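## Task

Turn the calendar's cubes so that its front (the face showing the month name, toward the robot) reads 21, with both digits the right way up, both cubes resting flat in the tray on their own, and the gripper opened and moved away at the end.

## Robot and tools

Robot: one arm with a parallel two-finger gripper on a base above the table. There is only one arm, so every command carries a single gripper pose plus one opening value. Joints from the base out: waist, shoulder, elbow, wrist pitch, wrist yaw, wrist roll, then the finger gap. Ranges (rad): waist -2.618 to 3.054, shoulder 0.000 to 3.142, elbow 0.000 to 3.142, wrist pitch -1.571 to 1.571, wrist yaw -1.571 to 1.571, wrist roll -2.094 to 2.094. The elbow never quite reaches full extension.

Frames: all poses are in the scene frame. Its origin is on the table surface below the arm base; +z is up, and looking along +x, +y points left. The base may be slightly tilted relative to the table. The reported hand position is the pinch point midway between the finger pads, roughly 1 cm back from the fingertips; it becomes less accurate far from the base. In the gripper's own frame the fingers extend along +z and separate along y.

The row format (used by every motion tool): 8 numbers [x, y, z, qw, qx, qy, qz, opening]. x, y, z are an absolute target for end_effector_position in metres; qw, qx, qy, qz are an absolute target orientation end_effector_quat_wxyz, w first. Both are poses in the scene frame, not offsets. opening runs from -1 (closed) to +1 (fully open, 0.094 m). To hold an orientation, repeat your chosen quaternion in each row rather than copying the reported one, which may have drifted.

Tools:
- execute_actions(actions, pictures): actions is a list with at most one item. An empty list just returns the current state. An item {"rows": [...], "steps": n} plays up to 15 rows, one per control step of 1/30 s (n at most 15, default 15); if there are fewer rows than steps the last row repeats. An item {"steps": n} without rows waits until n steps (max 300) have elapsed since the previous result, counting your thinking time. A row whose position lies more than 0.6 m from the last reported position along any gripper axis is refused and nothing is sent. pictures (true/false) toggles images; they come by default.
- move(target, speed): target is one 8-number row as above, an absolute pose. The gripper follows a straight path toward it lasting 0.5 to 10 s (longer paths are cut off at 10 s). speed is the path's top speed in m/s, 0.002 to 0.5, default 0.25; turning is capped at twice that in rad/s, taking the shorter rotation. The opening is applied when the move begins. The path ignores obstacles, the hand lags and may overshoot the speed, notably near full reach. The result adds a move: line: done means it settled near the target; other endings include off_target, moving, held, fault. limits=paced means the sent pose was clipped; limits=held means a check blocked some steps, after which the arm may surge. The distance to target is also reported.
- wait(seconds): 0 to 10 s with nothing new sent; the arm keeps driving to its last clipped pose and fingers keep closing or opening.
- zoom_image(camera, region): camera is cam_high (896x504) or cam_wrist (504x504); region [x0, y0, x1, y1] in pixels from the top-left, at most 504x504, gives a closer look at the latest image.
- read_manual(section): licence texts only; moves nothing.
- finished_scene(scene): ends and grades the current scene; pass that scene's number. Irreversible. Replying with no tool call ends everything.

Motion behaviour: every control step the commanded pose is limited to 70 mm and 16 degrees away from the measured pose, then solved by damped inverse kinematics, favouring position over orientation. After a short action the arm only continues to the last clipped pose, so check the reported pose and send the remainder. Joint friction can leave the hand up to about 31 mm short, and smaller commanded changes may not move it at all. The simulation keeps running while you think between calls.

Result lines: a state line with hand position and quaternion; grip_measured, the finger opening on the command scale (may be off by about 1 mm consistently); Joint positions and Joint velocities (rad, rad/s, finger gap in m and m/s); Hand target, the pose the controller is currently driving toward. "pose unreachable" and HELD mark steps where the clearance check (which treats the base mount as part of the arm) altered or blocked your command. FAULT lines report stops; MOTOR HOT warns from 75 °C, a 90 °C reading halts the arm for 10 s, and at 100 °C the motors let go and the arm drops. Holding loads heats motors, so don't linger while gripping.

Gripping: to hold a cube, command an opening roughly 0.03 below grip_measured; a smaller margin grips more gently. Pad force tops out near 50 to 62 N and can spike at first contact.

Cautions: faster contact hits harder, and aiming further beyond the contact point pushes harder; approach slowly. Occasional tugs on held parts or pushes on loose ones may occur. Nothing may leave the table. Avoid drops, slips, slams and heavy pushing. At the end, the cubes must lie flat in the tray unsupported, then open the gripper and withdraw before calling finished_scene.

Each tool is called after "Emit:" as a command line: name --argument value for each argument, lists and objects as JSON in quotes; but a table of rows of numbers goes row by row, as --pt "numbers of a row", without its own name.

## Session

Emit:
execute_actions --actions '[]'

Scene clock: 0.00 s of 7600.00 s.
end_effector_position=(+0.4080, +0.1830, +0.2396) grip_measured=+1.000 end_effector_quat_wxyz=(+0.455, -0.313, +0.829, -0.086)
Joint positions: [-0.048  0.952  0.793 -0.029 -0.478 -0.09   0.094]
Joint velocities: [-0.007  0.012  0.002  0.022  0.051  0.007  0.   ]
Hand target: +0.408, +0.183, +0.240; +0.455, -0.313, +0.829, -0.086

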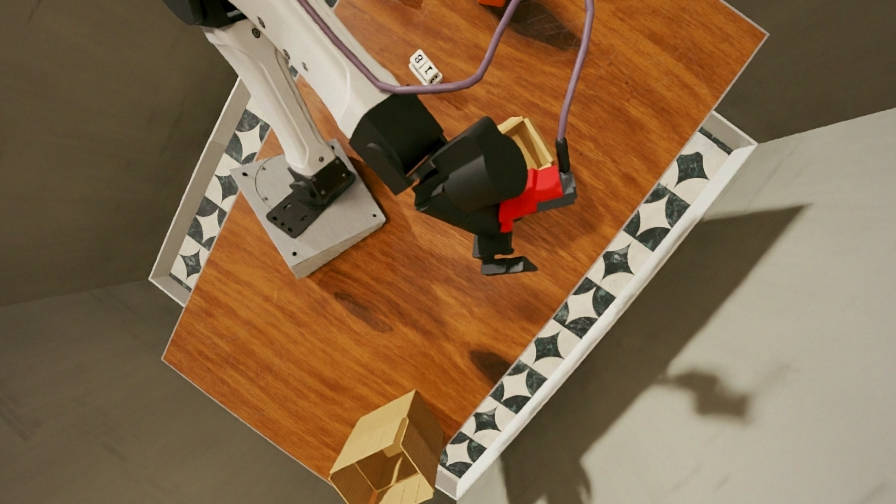

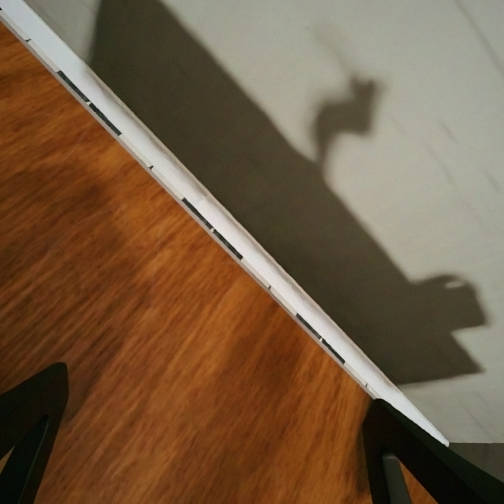

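Emit:
move --target '[0.2,0.3,0.24,0,-0.707,0.707,0,1]' --speed 0.35

Emit:
move --target '[0.03,0.3,0.16,0,0.988,-0.156,0,1]' --speed 0.35

Scene clock: 6.20 s of 7600.00 s.
end_effector_position=(+0.1978, +0.2941, +0.2397) grip_measured=+1.000 end_effector_quat_wxyz=(-0.006, +0.715, -0.700, -0.004)
Joint positions: [ 0.591  1.024  1.539 -1.503 -0.369 -0.938  0.094]
Joint velocities: [-0.012  0.007  0.012 -0.081 -0.022 -0.022  0.   ]
Hand target: +0.199, +0.296, +0.241; -0.002, +0.713, -0.701, -0.002
Off the commanded pose: 0.006 m, 1 deg.
After step 90, 0.70 s passed at rest.
move: done

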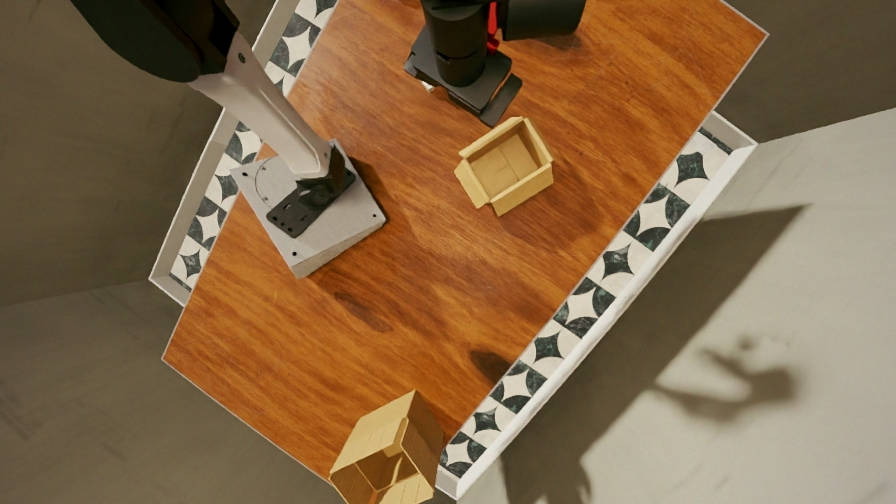

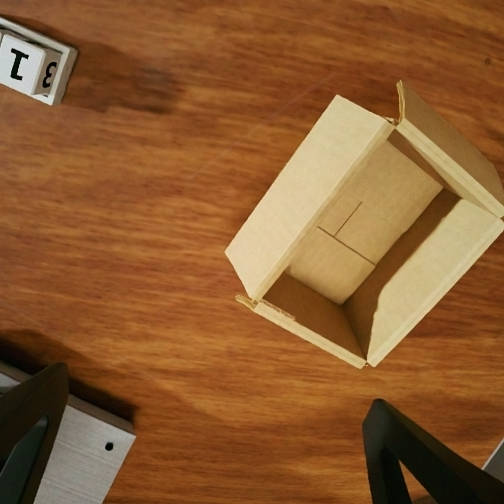

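Scene clock: 8.53 s of 7600.00 s.
end_effector_position=(+0.0374, +0.3019, +0.1665) grip_measured=+1.000 end_effector_quat_wxyz=(-0.012, +0.986, -0.169, -0.004)
Joint positions: [ 1.986  0.888  1.059 -1.208  0.455 -0.995  0.094]
Joint velocities: [ 0.002  0.002  0.002  0.007  0.022 -0.066  0.   ]
Hand target: +0.034, +0.301, +0.161; -0.009, +0.988, -0.157, +0.000
Off the commanded pose: 0.010 m, 2 deg.
move: done

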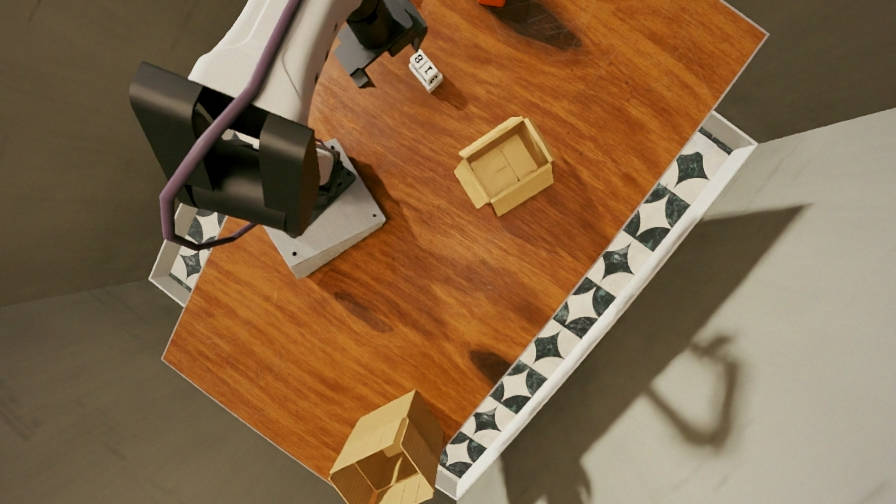

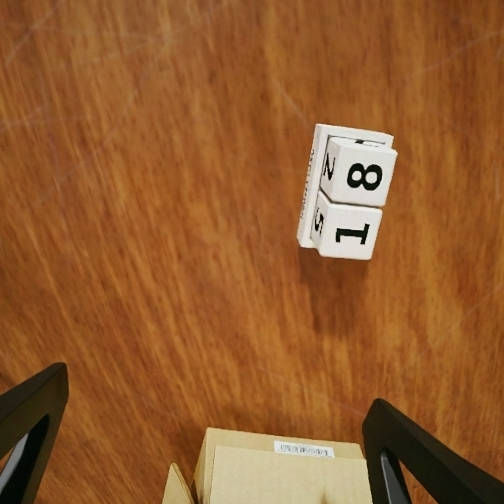

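Emit:
zoom_image --camera "cam_wrist" --region '[270, 110, 430, 270]'

Region (270, 110, 430, 270) of cam_wrist's 504x504 image, scaled by 3.150, with more detail than that image has.

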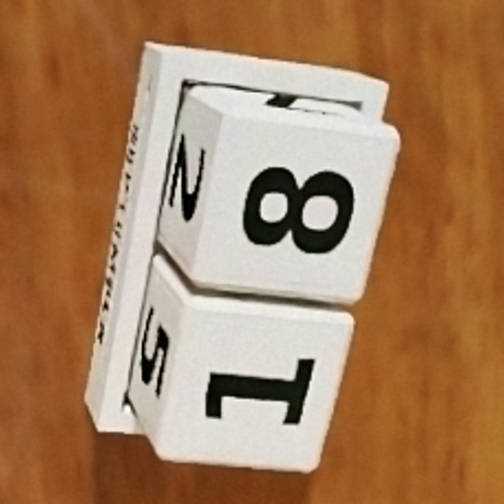

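Emit:
move --target '[0.05,0.357,0.068,0,0.989,-0.148,0,0.5]' --speed 0.2

Scene clock: 18.57 s of 7600.00 s.
end_effector_position=(+0.0480, +0.3553, +0.0722) grip_measured=+0.502 end_effector_quat_wxyz=(+0.003, +0.989, -0.149, +0.003)
Joint positions: [ 1.693  1.193  1.029 -0.811  0.303 -1.289  0.071]
Joint velocities: [-0.002 -0.002 -0.012 -0.022 -0.037 -0.022  0.   ]
Hand target: +0.048, +0.357, +0.069; +0.002, +0.989, -0.148, +0.001
Off the commanded pose: 0.005 m, 1 deg.
After step 90, 5.83 s passed at rest.
move: done

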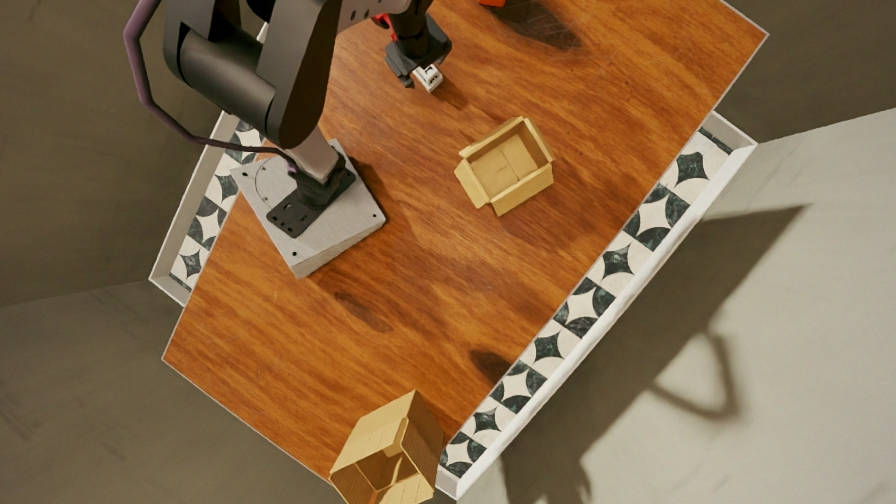

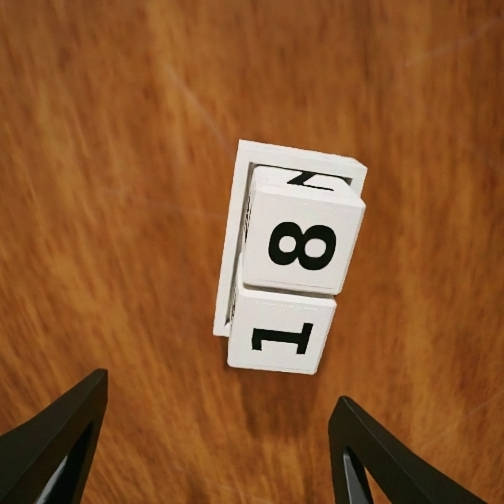

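Emit:
move --target '[0.041,0.378,0.07,0,0.989,-0.148,0,0.5]' --speed 0.1

Emit:
move --target '[0.041,0.371,0.036,0,0.989,-0.148,0,0.2]' --speed 0.07

Scene clock: 22.27 s of 7600.00 s.
end_effector_position=(+0.0426, +0.3719, +0.0687) grip_measured=+0.502 end_effector_quat_wxyz=(+0.002, +0.989, -0.147, -0.001)
Joint positions: [ 1.707  1.257  1.091 -0.81   0.303 -1.281  0.071]
Joint velocities: [ 0.002  0.012  0.012  0.022 -0.007 -0.066  0.   ]
Hand target: +0.041, +0.378, +0.070; -0.000, +0.989, -0.148, -0.000
Off the commanded pose: 0.006 m, 0 deg.
move: done

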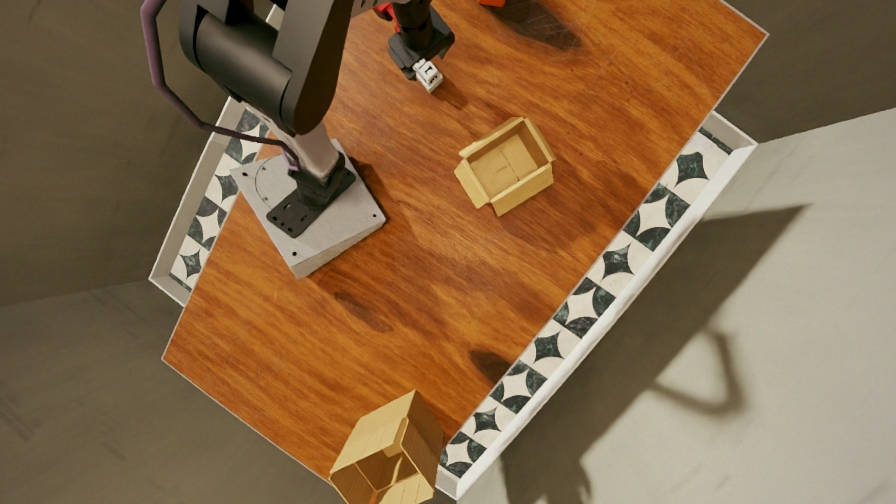

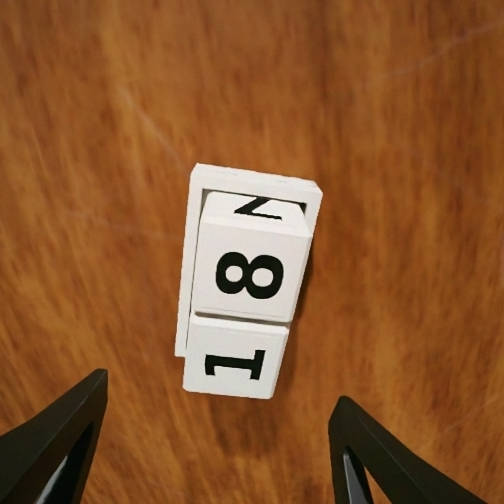

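Scene clock: 23.23 s of 7600.00 s.
end_effector_position=(+0.0411, +0.3756, +0.0430) grip_measured=+0.202 end_effector_quat_wxyz=(-0.006, +0.988, -0.151, +0.001)
Joint positions: [ 1.686  1.308  1.043 -0.687  0.297 -1.296  0.056]
Joint velocities: [-0.007 -0.002  0.002  0.007 -0.022 -0.037  0.001]
Hand target: +0.041, +0.371, +0.036; +0.000, +0.989, -0.148, +0.000
Off the commanded pose: 0.008 m, 1 deg.
move: done

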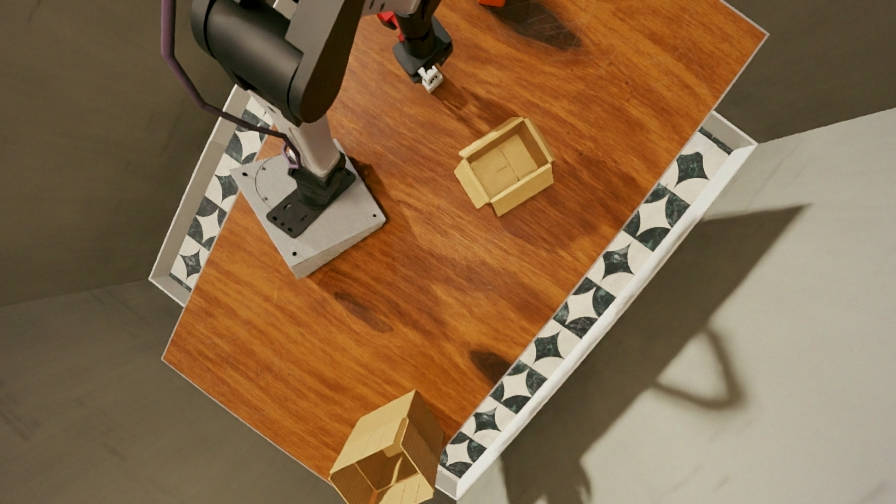

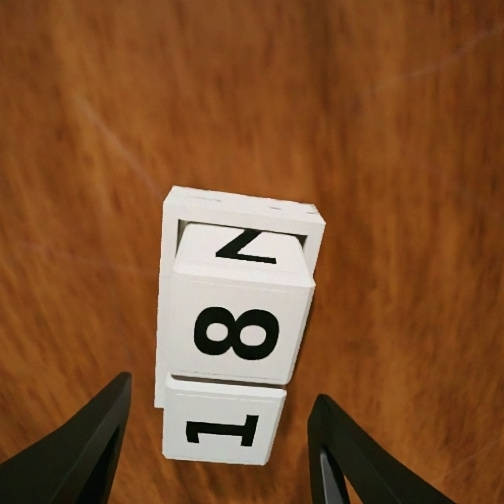

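Emit:
move --target '[0.041,0.373,0.039,0,0.989,-0.148,0,-0.4]'

Emit:
move --target '[0.043,0.381,0.09,0,0.989,-0.148,0,-0.4]' --speed 0.1

Emit:
move --target '[0.132,0.46,0.055,0,1,0,0,-0.4]' --speed 0.2

Emit:
move --target '[0.132,0.455,0.019,0,1,0,0,-0.4]' --speed 0.05

Scene clock: 30.43 s of 7600.00 s.
end_effector_position=(+0.0412, +0.3760, +0.0430) grip_measured=-0.354 end_effector_quat_wxyz=(-0.007, +0.988, -0.151, +0.001)
Joint positions: [ 1.686  1.308  1.043 -0.686  0.297 -1.297  0.03 ]
Joint velocities: [-0.017  0.002 -0.027 -0.051  0.022 -0.007 -0.001]
Hand target: +0.041, +0.373, +0.039; +0.000, +0.989, -0.148, +0.000
Off the commanded pose: 0.005 m, 1 deg.
After step 90, 3.50 s passed at rest.
move: done

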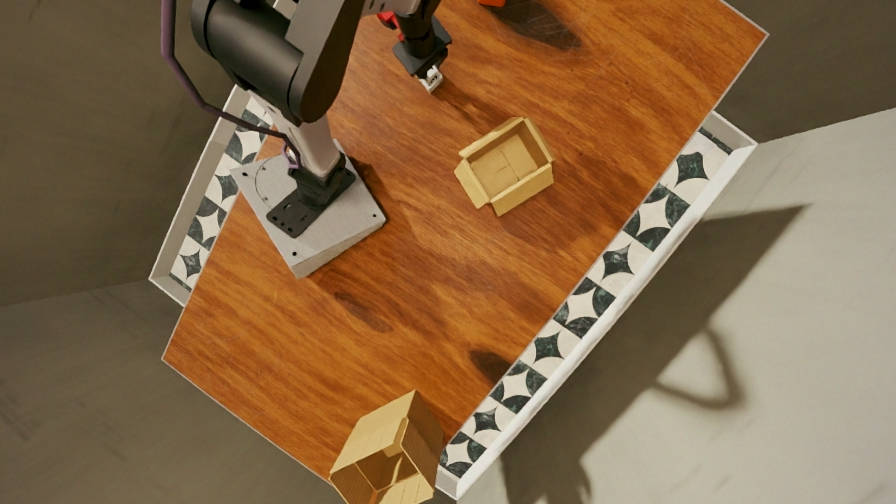

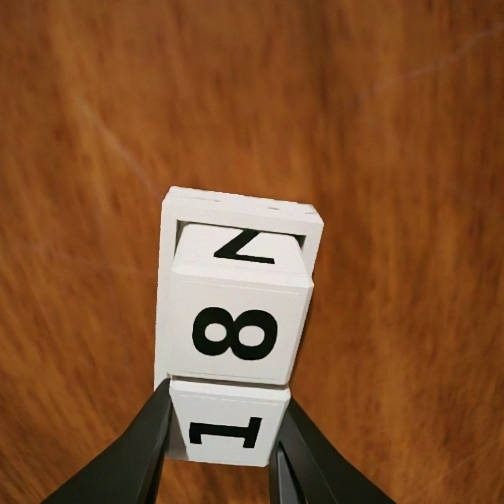

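Scene clock: 31.50 s of 7600.00 s.
end_effector_position=(+0.0425, +0.3741, +0.0796) grip_measured=-0.354 end_effector_quat_wxyz=(+0.013, +0.990, -0.144, +0.001)
Joint positions: [ 1.722  1.264  1.147 -0.884  0.312 -1.268  0.03 ]
Joint velocities: [ 0.022 -0.007  0.002 -0.095 -0.051  0.007  0.001]
Hand target: +0.043, +0.380, +0.090; -0.001, +0.989, -0.148, -0.000
Off the commanded pose: 0.013 m, 2 deg.
move: off_target

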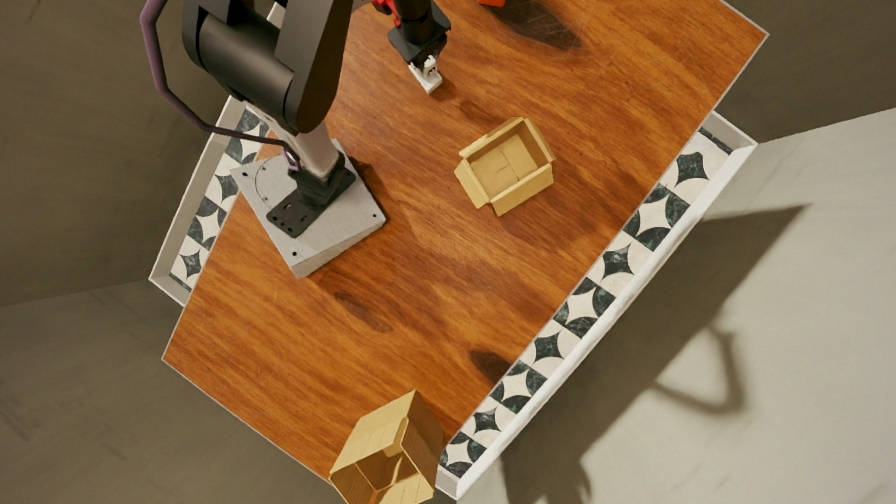

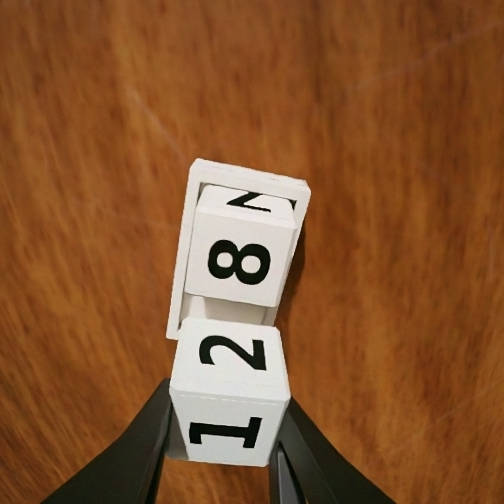

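Scene clock: 32.90 s of 7600.00 s.
end_effector_position=(+0.1286, +0.4574, +0.0554) grip_measured=-0.354 end_effector_quat_wxyz=(+0.001, +1.000, -0.003, +0.003)
Joint positions: [ 1.43   1.561  1.57  -0.928  0.149 -1.801  0.03 ]
Joint velocities: [ 0.007  0.002 -0.007 -0.081 -0.037 -0.066  0.   ]
Hand target: +0.130, +0.460, +0.056; +0.002, +1.000, -0.000, +0.000
Off the commanded pose: 0.004 m, 1 deg.
move: done

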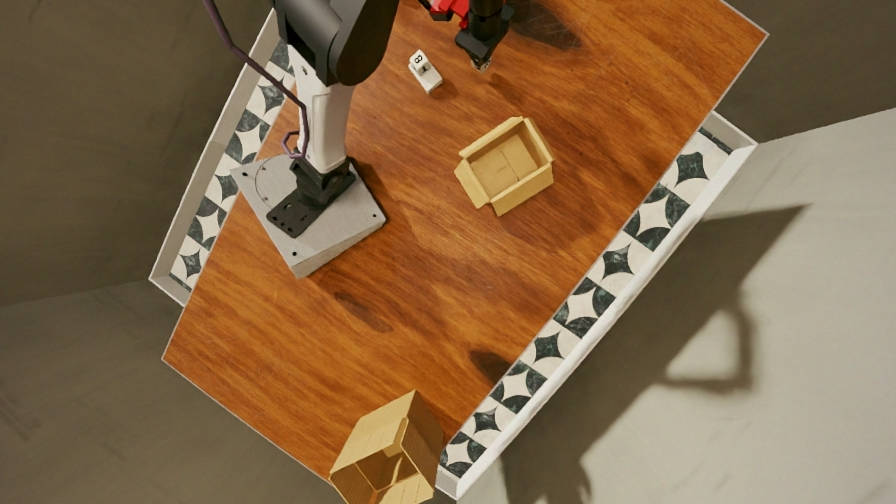

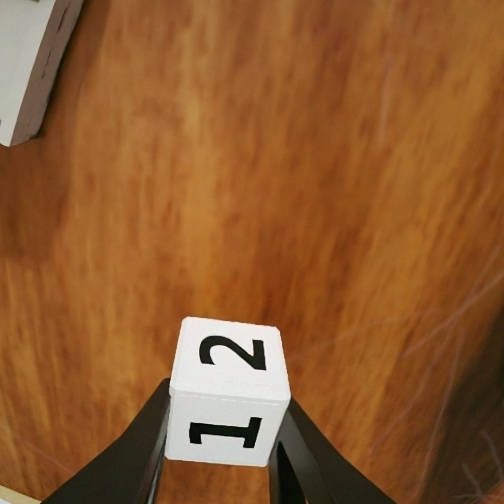

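Scene clock: 33.87 s of 7600.00 s.
end_effector_position=(+0.1315, +0.4601, +0.0348) grip_measured=-0.354 end_effector_quat_wxyz=(-0.006, +1.000, -0.002, +0.002)
Joint positions: [ 1.411  1.593  1.537 -0.848  0.132 -1.82   0.03 ]
Joint velocities: [ 0.012 -0.007 -0.012  0.037 -0.022  0.037  0.001]
Hand target: +0.132, +0.455, +0.019; +0.001, +1.000, -0.000, -0.000
Off the commanded pose: 0.017 m, 1 deg.
move: off_target

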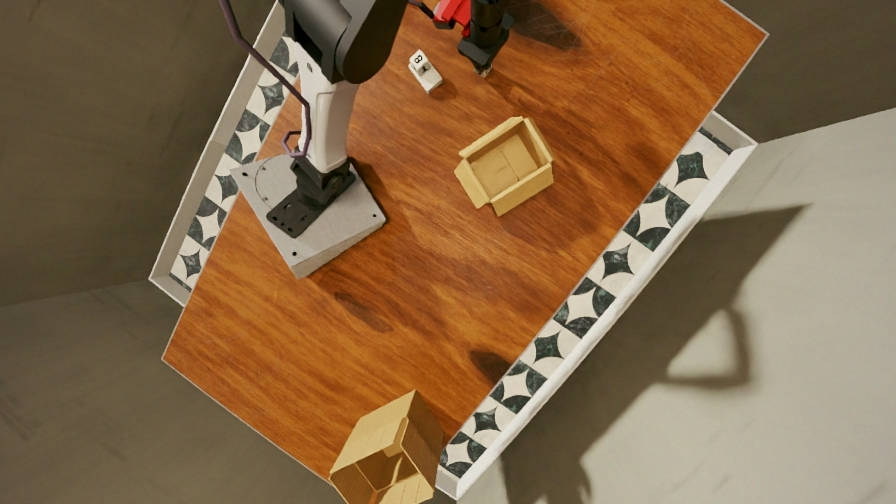

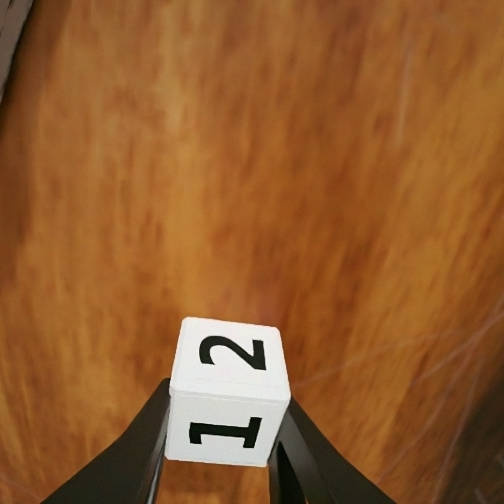

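Emit:
move --target '[0.1315,0.46,0.033,-0.006,1,0,0,0.3]'

Emit:
move --target '[0.131,0.462,0.09,0,1,0,0,0.3]'

Emit:
move --target '[0.13,0.435,0.07,-0.354,0.612,-0.612,-0.354,0.3]' --speed 0.4

Emit:
move --target '[0.136,0.464,0.03,-0.36,0.608,-0.608,-0.36,0.3]' --speed 0.08

Scene clock: 39.10 s of 7600.00 s.
end_effector_position=(+0.1315, +0.4600, +0.0348) grip_measured=+0.298 end_effector_quat_wxyz=(-0.006, +1.000, -0.002, +0.002)
Joint positions: [ 1.411  1.593  1.537 -0.848  0.132 -1.821  0.061]
Joint velocities: [-0.002 -0.007 -0.017  0.022  0.066  0.066  0.001]
Hand target: +0.131, +0.460, +0.033; -0.006, +1.000, +0.000, +0.000
Off the commanded pose: 0.002 m, 0 deg.
After step 90, 1.53 s passed at rest.
move: done

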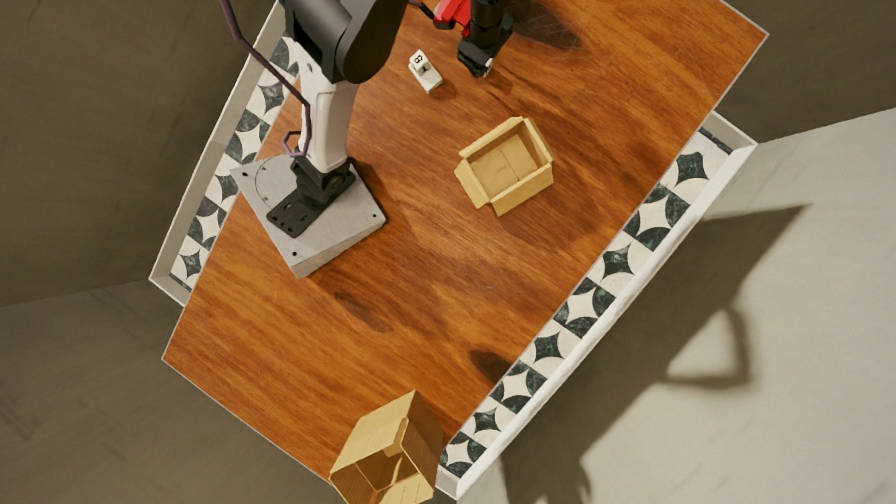

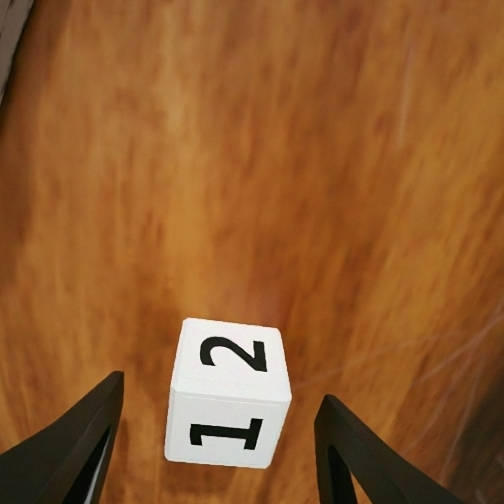

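Scene clock: 40.13 s of 7600.00 s.
end_effector_position=(+0.1317, +0.4572, +0.0809) grip_measured=+0.298 end_effector_quat_wxyz=(+0.007, +1.000, +0.002, -0.003)
Joint positions: [ 1.426  1.542  1.647 -1.04   0.138 -1.812  0.061]
Joint velocities: [-0.012 -0.012 -0.002 -0.022 -0.007  0.051  0.   ]
Hand target: +0.131, +0.461, +0.090; -0.000, +1.000, +0.000, -0.000
Off the commanded pose: 0.010 m, 1 deg.
move: done

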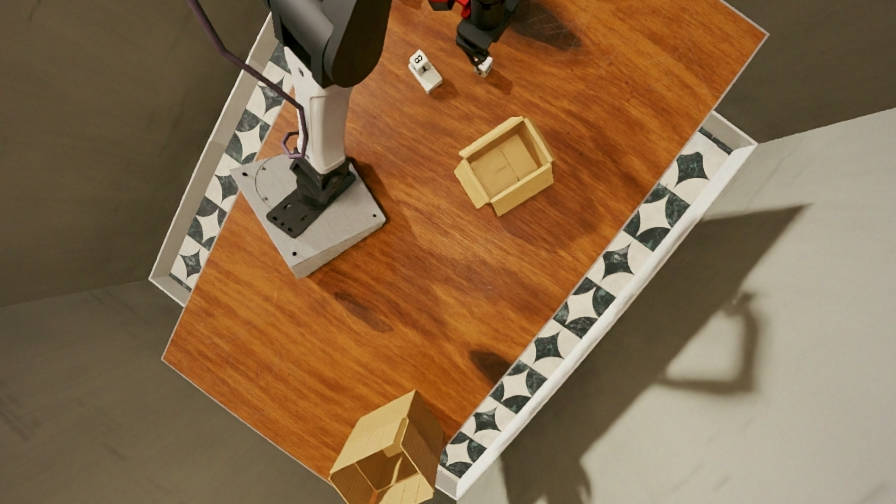

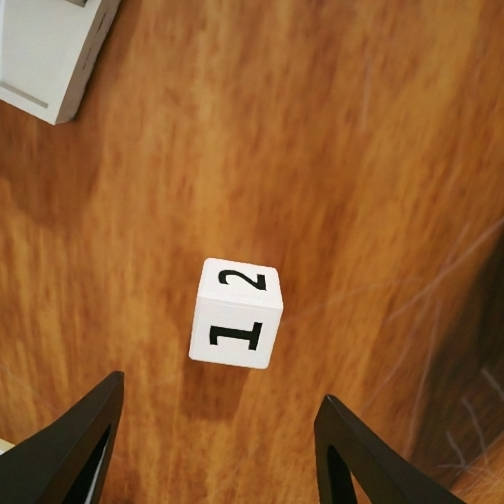

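Scene clock: 43.33 s of 7600.00 s.
end_effector_position=(+0.1350, +0.4415, +0.0756) grip_measured=+0.298 end_effector_quat_wxyz=(-0.367, +0.608, -0.611, -0.349)
Joint positions: [ 1.196  1.255  0.432  0.945 -0.343 -0.222  0.061]
Joint velocities: [-0.017 -0.012  0.007 -0.037  0.007  0.022 -0.   ]
Hand target: +0.130, +0.436, +0.068; -0.358, +0.607, -0.618, -0.349
Off the commanded pose: 0.010 m, 2 deg.
move: done

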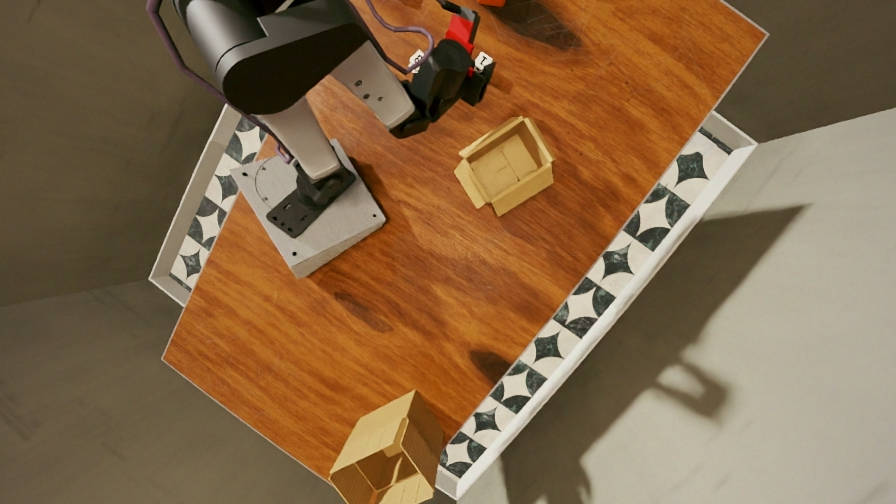

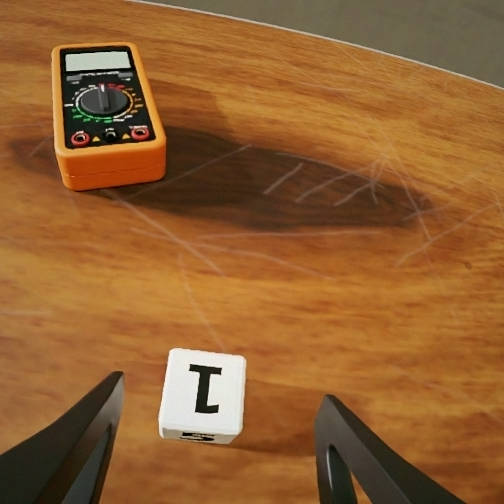

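Scene clock: 44.50 s of 7600.00 s.
end_effector_position=(+0.1369, +0.4536, +0.0249) grip_measured=+0.298 end_effector_quat_wxyz=(-0.352, +0.612, -0.617, -0.347)
Joint positions: [ 1.203  1.529  0.512  1.106 -0.343 -0.222  0.061]
Joint velocities: [-0.002 -0.017 -0.007 -0.022  0.066  0.125 -0.   ]
Hand target: +0.136, +0.464, +0.031; -0.360, +0.608, -0.609, -0.360
Off the commanded pose: 0.012 m, 2 deg.
move: off_target

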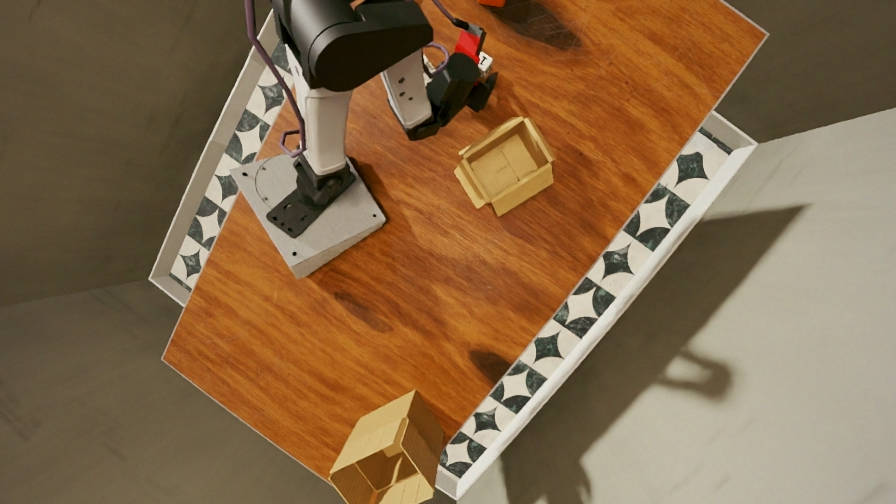

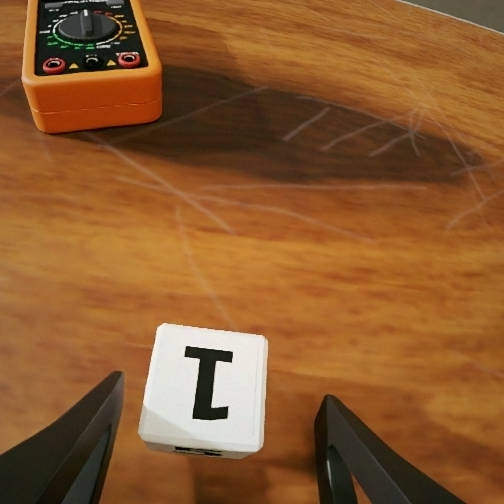

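Emit:
move --target '[0.133,0.458,0.027,-0.354,0.612,-0.612,-0.354,-0.4]'

Emit:
move --target '[0.11,0.46,0.09,-0.1,0.5,-0.85,-0.1,-0.4]' --speed 0.3

Emit:
move --target '[0.06,0.47,0.05,0.265,0,-0.964,0,-0.4]' --speed 0.3

Scene clock: 49.37 s of 7600.00 s.
end_effector_position=(+0.1370, +0.4538, +0.0253) grip_measured=-0.349 end_effector_quat_wxyz=(-0.353, +0.612, -0.617, -0.347)
Joint positions: [ 1.203  1.529  0.512  1.108 -0.344 -0.222  0.031]
Joint velocities: [-0.002 -0.007 -0.022 -0.037 -0.007  0.037 -0.   ]
Hand target: +0.133, +0.458, +0.027; -0.354, +0.612, -0.612, -0.354
Off the commanded pose: 0.006 m, 1 deg.
After step 90, 1.17 s passed at rest.
move: done

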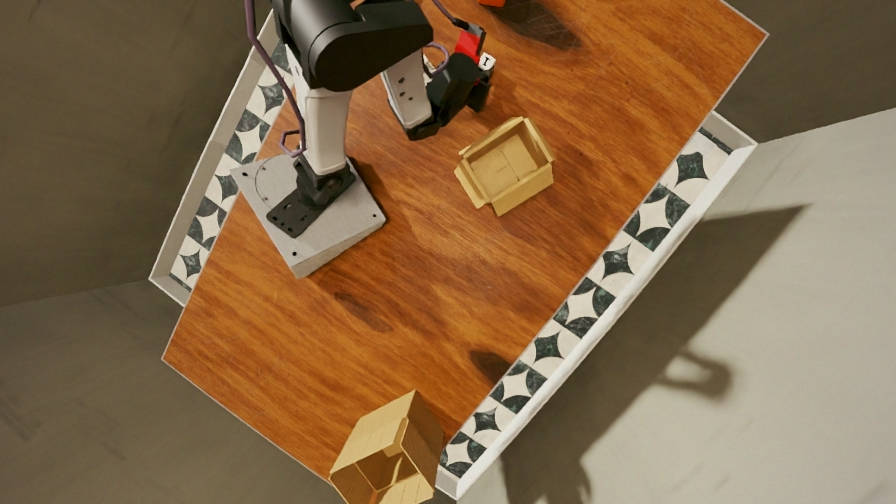

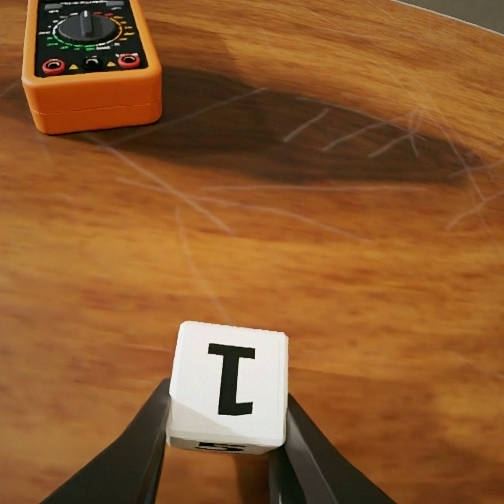

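Scene clock: 51.53 s of 7600.00 s.
end_effector_position=(+0.1113, +0.4524, +0.0885) grip_measured=-0.349 end_effector_quat_wxyz=(+0.098, -0.511, +0.848, +0.100)
Joint positions: [ 1.502  1.264  1.203 -0.581  0.193  0.254  0.031]
Joint velocities: [-0.012  0.017  0.002 -0.022  0.022  0.095  0.001]
Hand target: +0.111, +0.458, +0.091; +0.099, -0.508, +0.850, +0.101
Off the commanded pose: 0.008 m, 1 deg.
move: done

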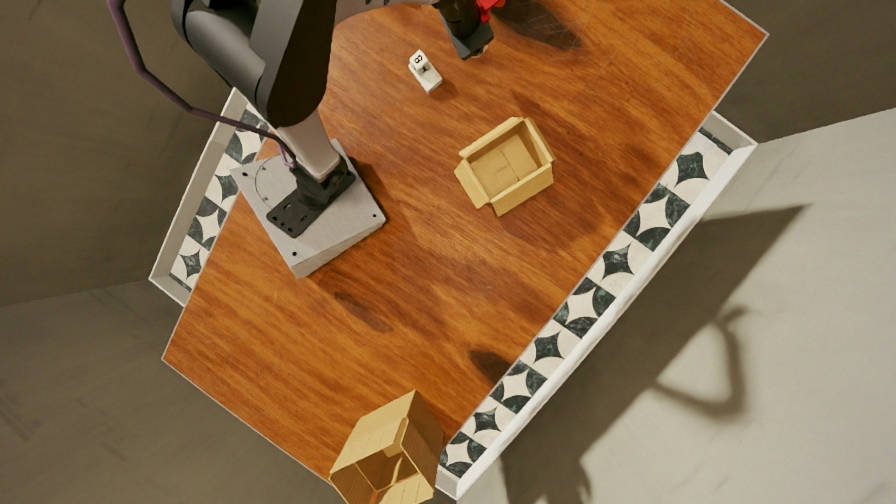

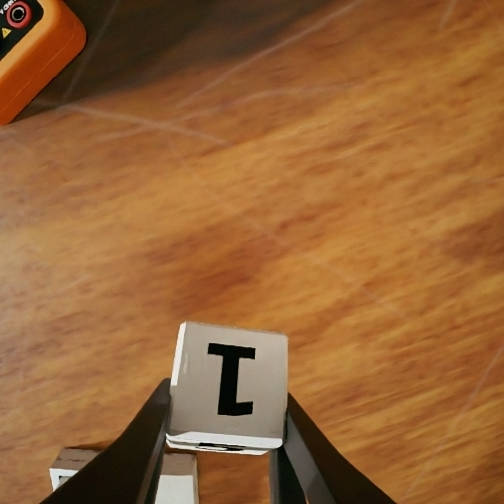

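Scene clock: 54.33 s of 7600.00 s.
end_effector_position=(+0.0560, +0.4660, +0.0478) grip_measured=-0.349 end_effector_quat_wxyz=(-0.263, -0.013, +0.965, +0.002)
Joint positions: [ 1.377  1.696  1.674 -1.048 -0.4    1.241  0.031]
Joint velocities: [-0.012 -0.002  0.017 -0.022 -0.037 -0.007 -0.001]
Hand target: +0.059, +0.470, +0.050; -0.266, -0.004, +0.964, +0.003
Off the commanded pose: 0.006 m, 2 deg.
move: done

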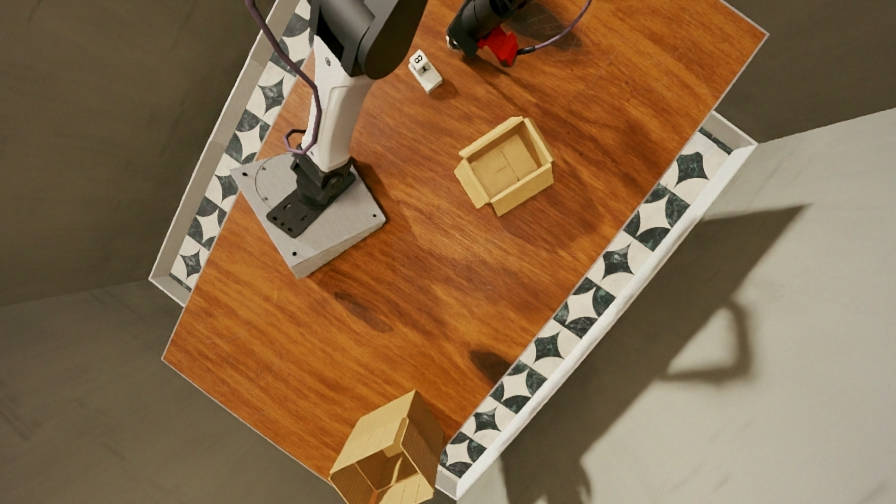

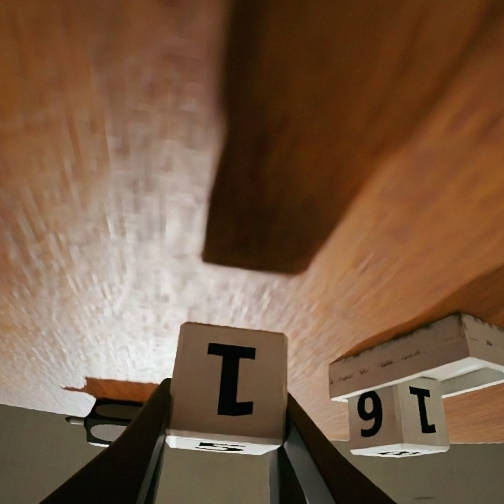

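Emit:
move --target '[0.058,0.466,0.017,-0.265,0,0.964,0,-0.4]' --speed 0.05

Scene clock: 56.90 s of 7600.00 s.
end_effector_position=(+0.0568, +0.4719, +0.0320) grip_measured=-0.349 end_effector_quat_wxyz=(-0.265, -0.010, +0.964, +0.008)
Joint positions: [ 1.371  1.735  1.674 -0.998 -0.412  1.244  0.031]
Joint velocities: [ 0.012 -0.037  0.017 -0.007 -0.037 -0.037  0.   ]
Hand target: +0.058, +0.466, +0.017; -0.265, -0.000, +0.964, -0.001
Off the commanded pose: 0.016 m, 1 deg.
move: off_target

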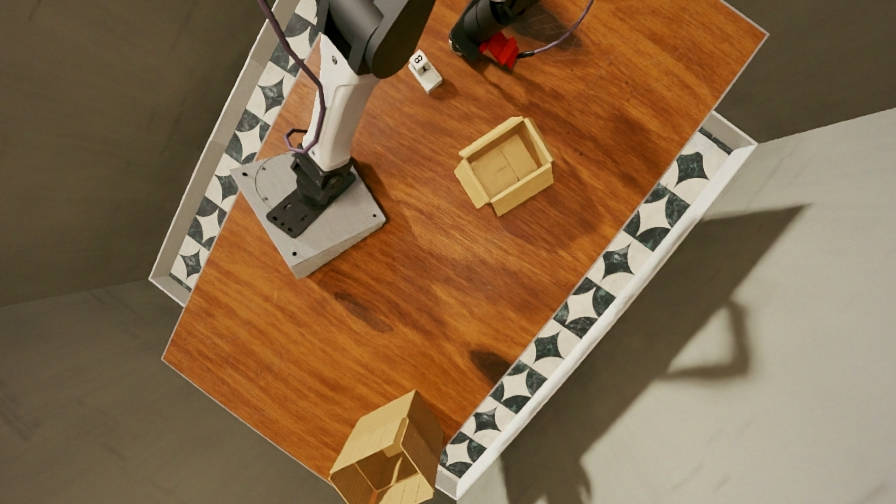

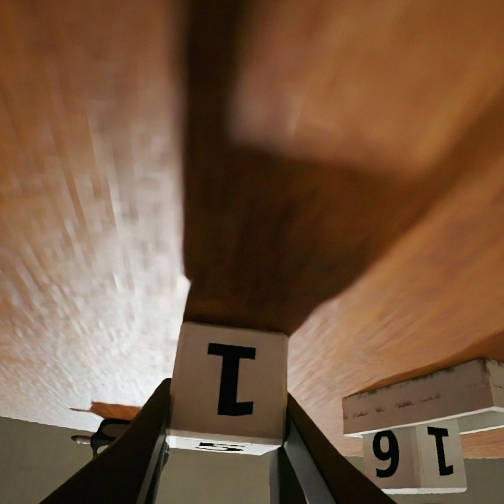

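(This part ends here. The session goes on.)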